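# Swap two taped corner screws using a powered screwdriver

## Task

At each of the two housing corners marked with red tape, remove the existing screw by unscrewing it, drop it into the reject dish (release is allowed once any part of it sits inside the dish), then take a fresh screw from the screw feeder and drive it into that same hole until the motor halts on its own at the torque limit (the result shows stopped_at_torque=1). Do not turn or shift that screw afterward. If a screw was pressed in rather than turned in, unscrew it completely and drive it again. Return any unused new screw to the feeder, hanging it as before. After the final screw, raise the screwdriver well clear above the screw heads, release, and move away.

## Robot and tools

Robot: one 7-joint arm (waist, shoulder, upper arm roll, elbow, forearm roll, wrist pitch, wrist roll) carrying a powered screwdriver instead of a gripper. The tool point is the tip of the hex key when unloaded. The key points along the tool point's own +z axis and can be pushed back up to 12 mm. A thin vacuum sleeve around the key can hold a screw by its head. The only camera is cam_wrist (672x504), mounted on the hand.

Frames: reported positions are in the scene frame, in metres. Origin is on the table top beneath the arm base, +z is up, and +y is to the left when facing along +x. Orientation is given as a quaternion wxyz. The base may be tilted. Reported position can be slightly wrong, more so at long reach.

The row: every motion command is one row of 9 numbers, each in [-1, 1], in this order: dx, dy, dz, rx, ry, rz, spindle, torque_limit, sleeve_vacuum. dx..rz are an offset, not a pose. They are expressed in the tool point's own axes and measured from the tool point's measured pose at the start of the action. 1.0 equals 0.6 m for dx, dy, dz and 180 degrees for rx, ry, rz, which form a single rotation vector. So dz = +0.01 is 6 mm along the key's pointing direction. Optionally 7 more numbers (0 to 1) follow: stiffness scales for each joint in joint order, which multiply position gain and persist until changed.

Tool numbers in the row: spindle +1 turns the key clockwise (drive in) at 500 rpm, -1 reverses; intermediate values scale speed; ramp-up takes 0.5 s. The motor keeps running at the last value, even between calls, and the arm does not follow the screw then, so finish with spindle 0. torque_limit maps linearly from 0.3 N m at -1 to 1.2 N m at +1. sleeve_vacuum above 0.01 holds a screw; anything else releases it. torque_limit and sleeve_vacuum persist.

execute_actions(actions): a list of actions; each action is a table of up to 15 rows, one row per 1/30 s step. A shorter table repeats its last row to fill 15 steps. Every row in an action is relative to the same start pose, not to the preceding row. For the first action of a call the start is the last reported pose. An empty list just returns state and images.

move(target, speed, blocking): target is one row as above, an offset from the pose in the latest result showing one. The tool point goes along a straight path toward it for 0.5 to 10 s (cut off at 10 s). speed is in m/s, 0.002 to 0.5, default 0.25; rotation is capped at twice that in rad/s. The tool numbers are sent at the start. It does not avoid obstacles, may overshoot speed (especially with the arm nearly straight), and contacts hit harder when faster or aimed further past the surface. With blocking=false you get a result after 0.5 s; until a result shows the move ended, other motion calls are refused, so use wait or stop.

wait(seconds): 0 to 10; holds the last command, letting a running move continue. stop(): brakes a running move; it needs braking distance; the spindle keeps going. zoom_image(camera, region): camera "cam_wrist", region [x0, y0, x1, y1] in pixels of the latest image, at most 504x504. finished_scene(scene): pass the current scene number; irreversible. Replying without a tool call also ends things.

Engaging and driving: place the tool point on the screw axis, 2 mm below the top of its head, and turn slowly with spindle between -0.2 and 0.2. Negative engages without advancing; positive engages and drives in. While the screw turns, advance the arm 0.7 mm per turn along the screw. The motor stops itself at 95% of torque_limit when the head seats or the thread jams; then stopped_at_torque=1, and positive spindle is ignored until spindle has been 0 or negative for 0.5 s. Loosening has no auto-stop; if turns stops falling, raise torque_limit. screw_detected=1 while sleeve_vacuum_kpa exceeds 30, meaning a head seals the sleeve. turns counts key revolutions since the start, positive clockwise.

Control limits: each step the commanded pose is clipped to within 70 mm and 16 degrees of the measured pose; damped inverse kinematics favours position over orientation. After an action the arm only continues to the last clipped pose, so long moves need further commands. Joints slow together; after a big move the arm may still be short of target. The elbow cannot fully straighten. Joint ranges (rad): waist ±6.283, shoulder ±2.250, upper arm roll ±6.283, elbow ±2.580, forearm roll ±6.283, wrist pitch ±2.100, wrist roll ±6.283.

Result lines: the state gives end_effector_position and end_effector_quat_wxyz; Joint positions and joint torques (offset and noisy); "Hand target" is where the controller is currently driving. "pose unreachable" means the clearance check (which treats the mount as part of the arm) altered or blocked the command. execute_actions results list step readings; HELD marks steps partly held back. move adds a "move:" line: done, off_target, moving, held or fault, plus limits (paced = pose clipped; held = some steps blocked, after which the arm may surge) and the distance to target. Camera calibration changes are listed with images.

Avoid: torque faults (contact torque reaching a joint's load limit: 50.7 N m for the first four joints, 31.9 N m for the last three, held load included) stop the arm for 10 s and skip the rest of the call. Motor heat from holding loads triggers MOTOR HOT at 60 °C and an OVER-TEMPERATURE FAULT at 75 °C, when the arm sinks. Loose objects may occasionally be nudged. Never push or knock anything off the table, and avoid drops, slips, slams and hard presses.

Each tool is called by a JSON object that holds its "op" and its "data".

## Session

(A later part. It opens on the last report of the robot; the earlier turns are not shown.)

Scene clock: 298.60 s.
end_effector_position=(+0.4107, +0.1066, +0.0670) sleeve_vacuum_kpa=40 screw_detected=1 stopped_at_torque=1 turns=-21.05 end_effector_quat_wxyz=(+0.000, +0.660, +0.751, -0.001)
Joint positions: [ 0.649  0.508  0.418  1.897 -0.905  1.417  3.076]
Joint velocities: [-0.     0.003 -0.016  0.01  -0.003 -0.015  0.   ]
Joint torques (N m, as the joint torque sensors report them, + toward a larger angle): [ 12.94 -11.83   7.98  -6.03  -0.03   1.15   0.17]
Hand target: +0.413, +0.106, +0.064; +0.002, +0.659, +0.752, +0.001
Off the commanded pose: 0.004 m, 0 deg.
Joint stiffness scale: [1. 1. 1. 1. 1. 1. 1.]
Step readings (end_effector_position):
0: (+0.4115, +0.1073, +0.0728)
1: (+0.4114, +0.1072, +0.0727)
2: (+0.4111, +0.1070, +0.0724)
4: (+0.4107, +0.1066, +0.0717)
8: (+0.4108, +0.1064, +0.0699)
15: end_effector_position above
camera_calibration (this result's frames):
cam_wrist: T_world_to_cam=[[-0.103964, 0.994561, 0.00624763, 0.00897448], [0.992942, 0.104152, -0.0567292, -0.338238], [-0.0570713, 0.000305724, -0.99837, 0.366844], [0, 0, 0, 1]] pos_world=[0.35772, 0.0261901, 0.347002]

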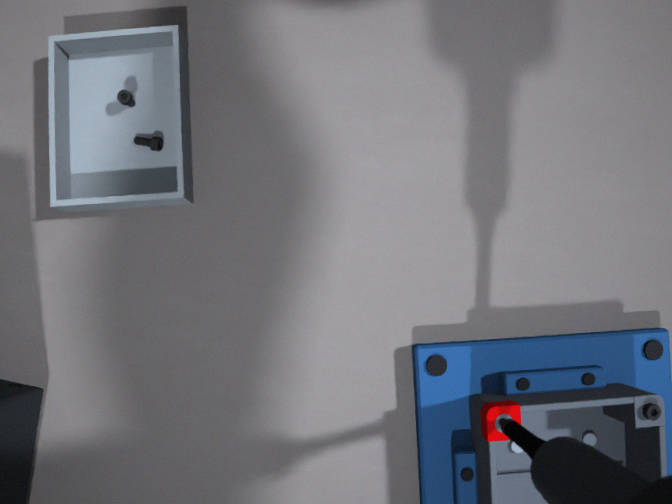

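{"op": "execute_actions", "data": {"actions": [[[0.0012,0.0052,0.0058,-0.002,0,0,0,0.5,1]]]}}

{"op": "zoom_image", "data": {"camera": "cam_wrist", "region": [455, 377, 575, 477]}}

Scene clock: 302.33 s.
end_effector_position=(+0.4109, +0.1073, +0.0659) sleeve_vacuum_kpa=37 screw_detected=1 stopped_at_torque=1 turns=-21.05 end_effector_quat_wxyz=(+0.000, +0.661, +0.751, +0.000)
Joint positions: [ 0.648  0.508  0.417  1.9   -0.907  1.414  3.076]
Joint velocities: [-0.    -0.     0.    -0.    -0.    -0.     0.001]
Joint torques (N m, as the joint torque sensors report them, + toward a larger angle): [ 12.62 -11.4    7.83  -6.03   0.15   1.14   0.03]
Hand target: +0.414, +0.108, +0.064; +0.002, +0.660, +0.751, +0.002
Off the commanded pose: 0.004 m, 0 deg.
Joint stiffness scale: [1. 1. 1. 1. 1. 1. 1.]
Step readings (end_effector_position):
0: (+0.4105, +0.1067, +0.0666)
1: (+0.4106, +0.1068, +0.0666)
2: (+0.4107, +0.1070, +0.0663)
4: (+0.4108, +0.1074, +0.0661)
8: (+0.4108, +0.1073, +0.0660)
15: end_effector_position above
camera_calibration (this result's frames):
cam_wrist: T_world_to_cam=[[-0.102338, 0.994721, 0.00760893, 0.00752951], [0.993162, 0.102604, -0.0556999, -0.338504], [-0.0561865, 0.00185666, -0.998419, 0.365273], [0, 0, 0, 1]] pos_world=[0.357483, 0.0265639, 0.345783]

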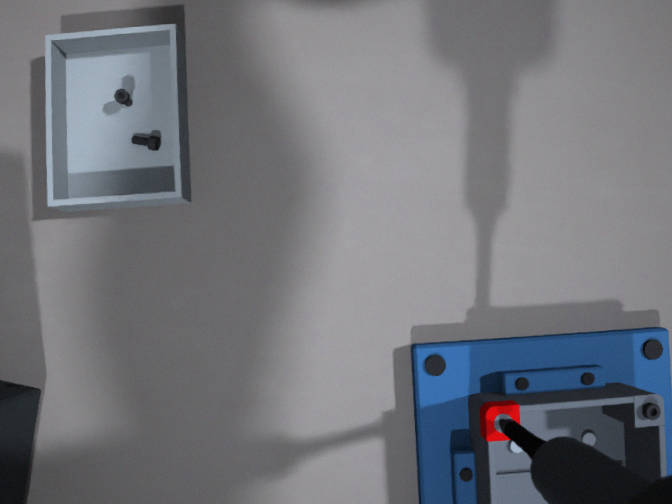

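Region (455, 377, 575, 477) of cam_wrist's 672x504 image, scaled by 4.200.

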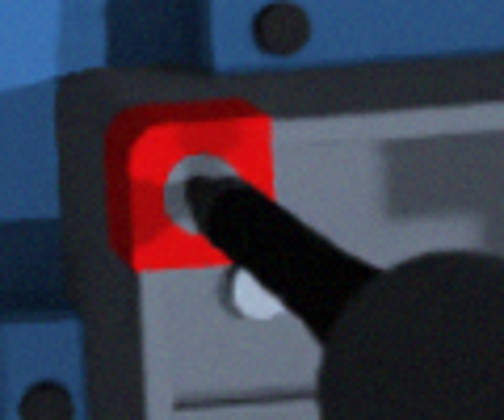

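{"op": "execute_actions", "data": {"actions": [[[-0.0008,0.0045,0.0065,-0.0015,0,0,0.3,0.5,1]],[[-0.0005,0.0045,0.0088,-0.0015,0,0,0.8,0.5,1]],[[-0.0005,0.0045,0.009,-0.0015,0,0,0.8,0.5,1]],[[-0.0005,0.0045,0.009,-0.0015,0,0,0.8,0.5,1]],[[-0.0005,0.0045,0.008,-0.0015,0,0,0.7,0.5,1]]]}}

Scene clock: 311.97 s.
end_effector_position=(+0.4110, +0.1072, +0.0566) sleeve_vacuum_kpa=40 screw_detected=1 stopped_at_torque=0 turns=-7.69 end_effector_quat_wxyz=(-0.001, +0.663, +0.748, +0.001)
Joint positions: [ 0.645  0.516  0.4    1.916 -0.919  1.39   3.077]
Joint velocities: [-0.001 -0.001 -0.004 -0.    -0.    -0.003  0.024]
Joint torques (N m, as the joint torque sensors report them, + toward a larger angle): [ 12.71 -10.22   7.89  -4.61  -0.6    1.22  -1.1 ]
Hand target: +0.414, +0.107, +0.054; +0.001, +0.663, +0.748, +0.002
Off the commanded pose: 0.004 m, 0 deg.
Joint stiffness scale: [1. 1. 1. 1. 1. 1. 1.]
Step readings (end_effector_position; steps 1 to 15: 1st action; 16 to 30: 2nd action; 31 to 45: 3rd action; 46 to 60: 4th action; 61 to 75: 5th action):
0: (+0.4109, +0.1073, +0.0659)
1: (+0.4109, +0.1073, +0.0658)
2: (+0.4112, +0.1071, +0.0657)
4: (+0.4111, +0.1071, +0.0655)
8: (+0.4110, +0.1071, +0.0654)
15: (+0.4110, +0.1072, +0.0652)
16: (+0.4111, +0.1071, +0.0649)
17: (+0.4112, +0.1071, +0.0645)
19: (+0.4111, +0.1071, +0.0639)
23: (+0.4111, +0.1071, +0.0635)
30: (+0.4111, +0.1071, +0.0632)
31: (+0.4112, +0.1071, +0.0628)
32: (+0.4112, +0.1071, +0.0624)
34: (+0.4111, +0.1071, +0.0617)
38: (+0.4111, +0.1071, +0.0614)
45: (+0.4111, +0.1071, +0.0609)
46: (+0.4112, +0.1071, +0.0605)
47: (+0.4112, +0.1071, +0.0601)
49: (+0.4111, +0.1071, +0.0594)
53: (+0.4111, +0.1071, +0.0590)
60: (+0.4111, +0.1071, +0.0585)
61: (+0.4111, +0.1071, +0.0583)
62: (+0.4111, +0.1071, +0.0579)
64: (+0.4111, +0.1071, +0.0575)
68: (+0.4111, +0.1071, +0.0572)
75: end_effector_position above
camera_calibration (this result's frames):
cam_wrist: T_world_to_cam=[[-0.0956041, 0.995369, 0.00998887, 0.00478384], [0.993813, 0.0960149, -0.0558324, -0.338714], [-0.0565329, 0.00458926, -0.99839, 0.355822], [0, 0, 0, 1]] pos_world=[0.357191, 0.026127, 0.33629]

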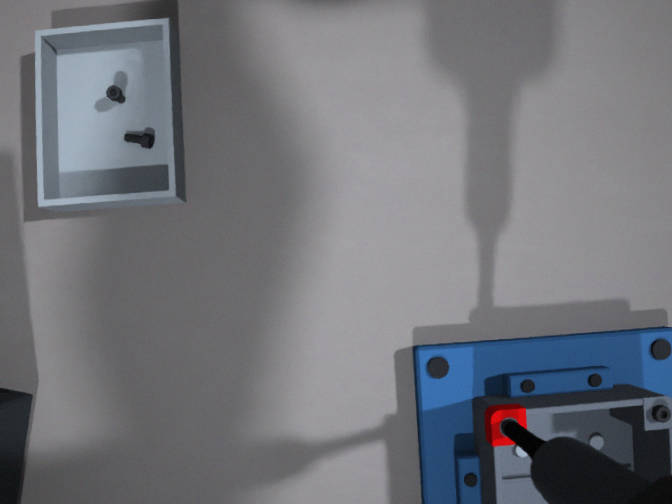

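{"op": "execute_actions", "data": {"actions": []}}

Scene clock: 313.03 s.
end_effector_position=(+0.4110, +0.1072, +0.0566) sleeve_vacuum_kpa=40 screw_detected=1 stopped_at_torque=1 turns=-7.69 end_effector_quat_wxyz=(-0.001, +0.663, +0.748, +0.001)
Joint positions: [ 0.645  0.516  0.4    1.916 -0.919  1.39   3.077]
Joint velocities: [ 0.     0.001 -0.001  0.    -0.    -0.    -0.   ]
Joint torques (N m, as the joint torque sensors report them, + toward a larger angle): [ 12.04 -10.98   7.15  -5.48  -0.06   0.95   0.09]
Hand target: +0.414, +0.107, +0.054; +0.001, +0.663, +0.748, +0.002
Off the commanded pose: 0.004 m, 0 deg.
Joint stiffness scale: [1. 1. 1. 1. 1. 1. 1.]
camera_calibration (this result's frames):
cam_wrist: T_world_to_cam=[[-0.0957517, 0.995355, 0.0099768, 0.00485159], [0.9938, 0.0961615, -0.0558125, -0.338726], [-0.0565127, 0.0045708, -0.998391, 0.355811], [0, 0, 0, 1]] pos_world=[0.357198, 0.026117, 0.336285]

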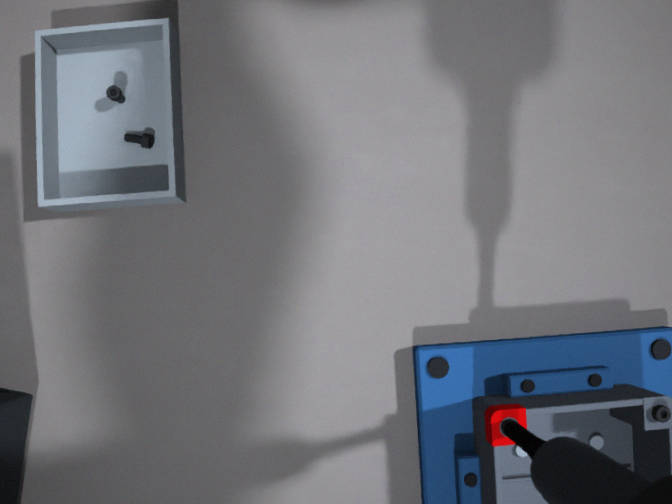

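{"op": "move", "data": {"target": [0,-0.003,-0.02,0,0,0,0,0.5,0], "speed": 0.03}}

{"op": "move", "data": {"target": [0,0,-0.24,0,0,0,0,0.5,0], "speed": 0.2}}

Scene clock: 316.40 s.
end_effector_position=(+0.4118, +0.1065, +0.0659) sleeve_vacuum_kpa=0 screw_detected=0 stopped_at_torque=1 turns=-7.69 end_effector_quat_wxyz=(+0.001, +0.662, +0.749, +0.002)
Joint positions: [ 0.655  0.51   0.412  1.902 -0.911  1.412  3.077]
Joint velocities: [ 0.001  0.001  0.009 -0.001  0.     0.005  0.001]
Joint torques (N m, as the joint torque sensors report them, + toward a larger angle): [ 12.84 -11.4    7.64  -6.03   0.01   1.12   0.12]
Hand target: +0.409, +0.107, +0.069; -0.001, +0.663, +0.748, +0.001
Off the commanded pose: 0.004 m, 0 deg.
Joint stiffness scale: [1. 1. 1. 1. 1. 1. 1.]
move: off_target
camera_calibration (this result's frames):
cam_wrist: T_world_to_cam=[[-0.0983629, 0.995113, 0.00859708, 0.00667974], [0.993812, 0.0986748, -0.0509988, -0.339521], [-0.0515979, 0.00352749, -0.998662, 0.363229], [0, 0, 0, 1]] pos_world=[0.356819, 0.0255738, 0.34537]

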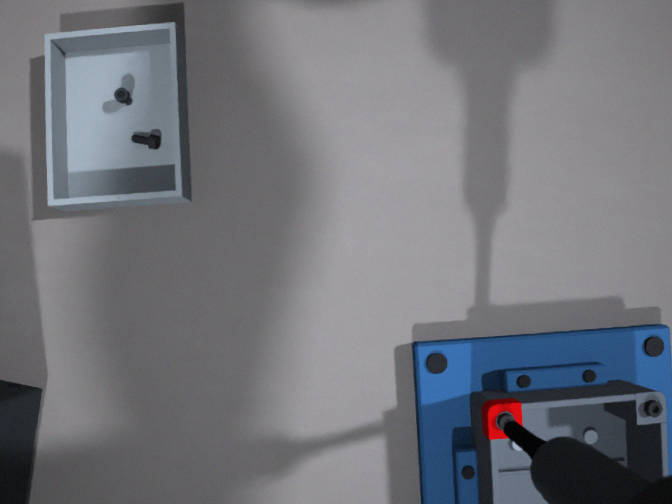

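Scene clock: 317.60 s.
end_effector_position=(+0.4146, +0.1067, +0.2080) sleeve_vacuum_kpa=0 screw_detected=0 stopped_at_torque=1 turns=-7.69 end_effector_quat_wxyz=(+0.004, +0.658, +0.753, +0.003)
Joint positions: [ 0.813  0.492  0.522  1.572 -0.8    1.789  3.006]
Joint velocities: [ 0.002  0.004  0.003 -0.002 -0.     0.002  0.   ]
Joint torques (N m, as the joint torque sensors report them, + toward a larger angle): [12.61 -9.65  7.99 -6.86 -0.11  1.07  0.05]
Hand target: +0.411, +0.107, +0.210; +0.001, +0.662, +0.750, +0.002
Off the commanded pose: 0.004 m, 1 deg.
Joint stiffness scale: [1. 1. 1. 1. 1. 1. 1.]
move: off_target
camera_calibration (this result's frames):
cam_wrist: T_world_to_cam=[[-0.108614, 0.994066, 0.00590118, 0.0104965], [0.99304, 0.10877, -0.0451653, -0.337015], [-0.0455392, 0.000954529, -0.998962, 0.503072], [0, 0, 0, 1]] pos_world=[0.358719, 0.0257427, 0.487266]

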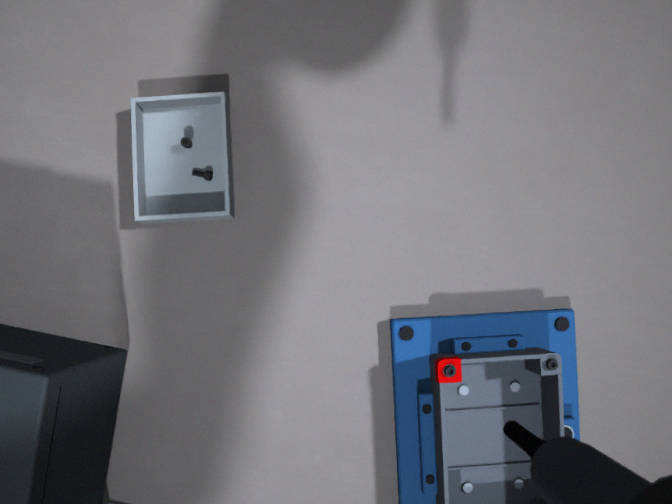

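{"op": "finished_scene", "data": {"scene": 2}}

The scene is finished: the task was done.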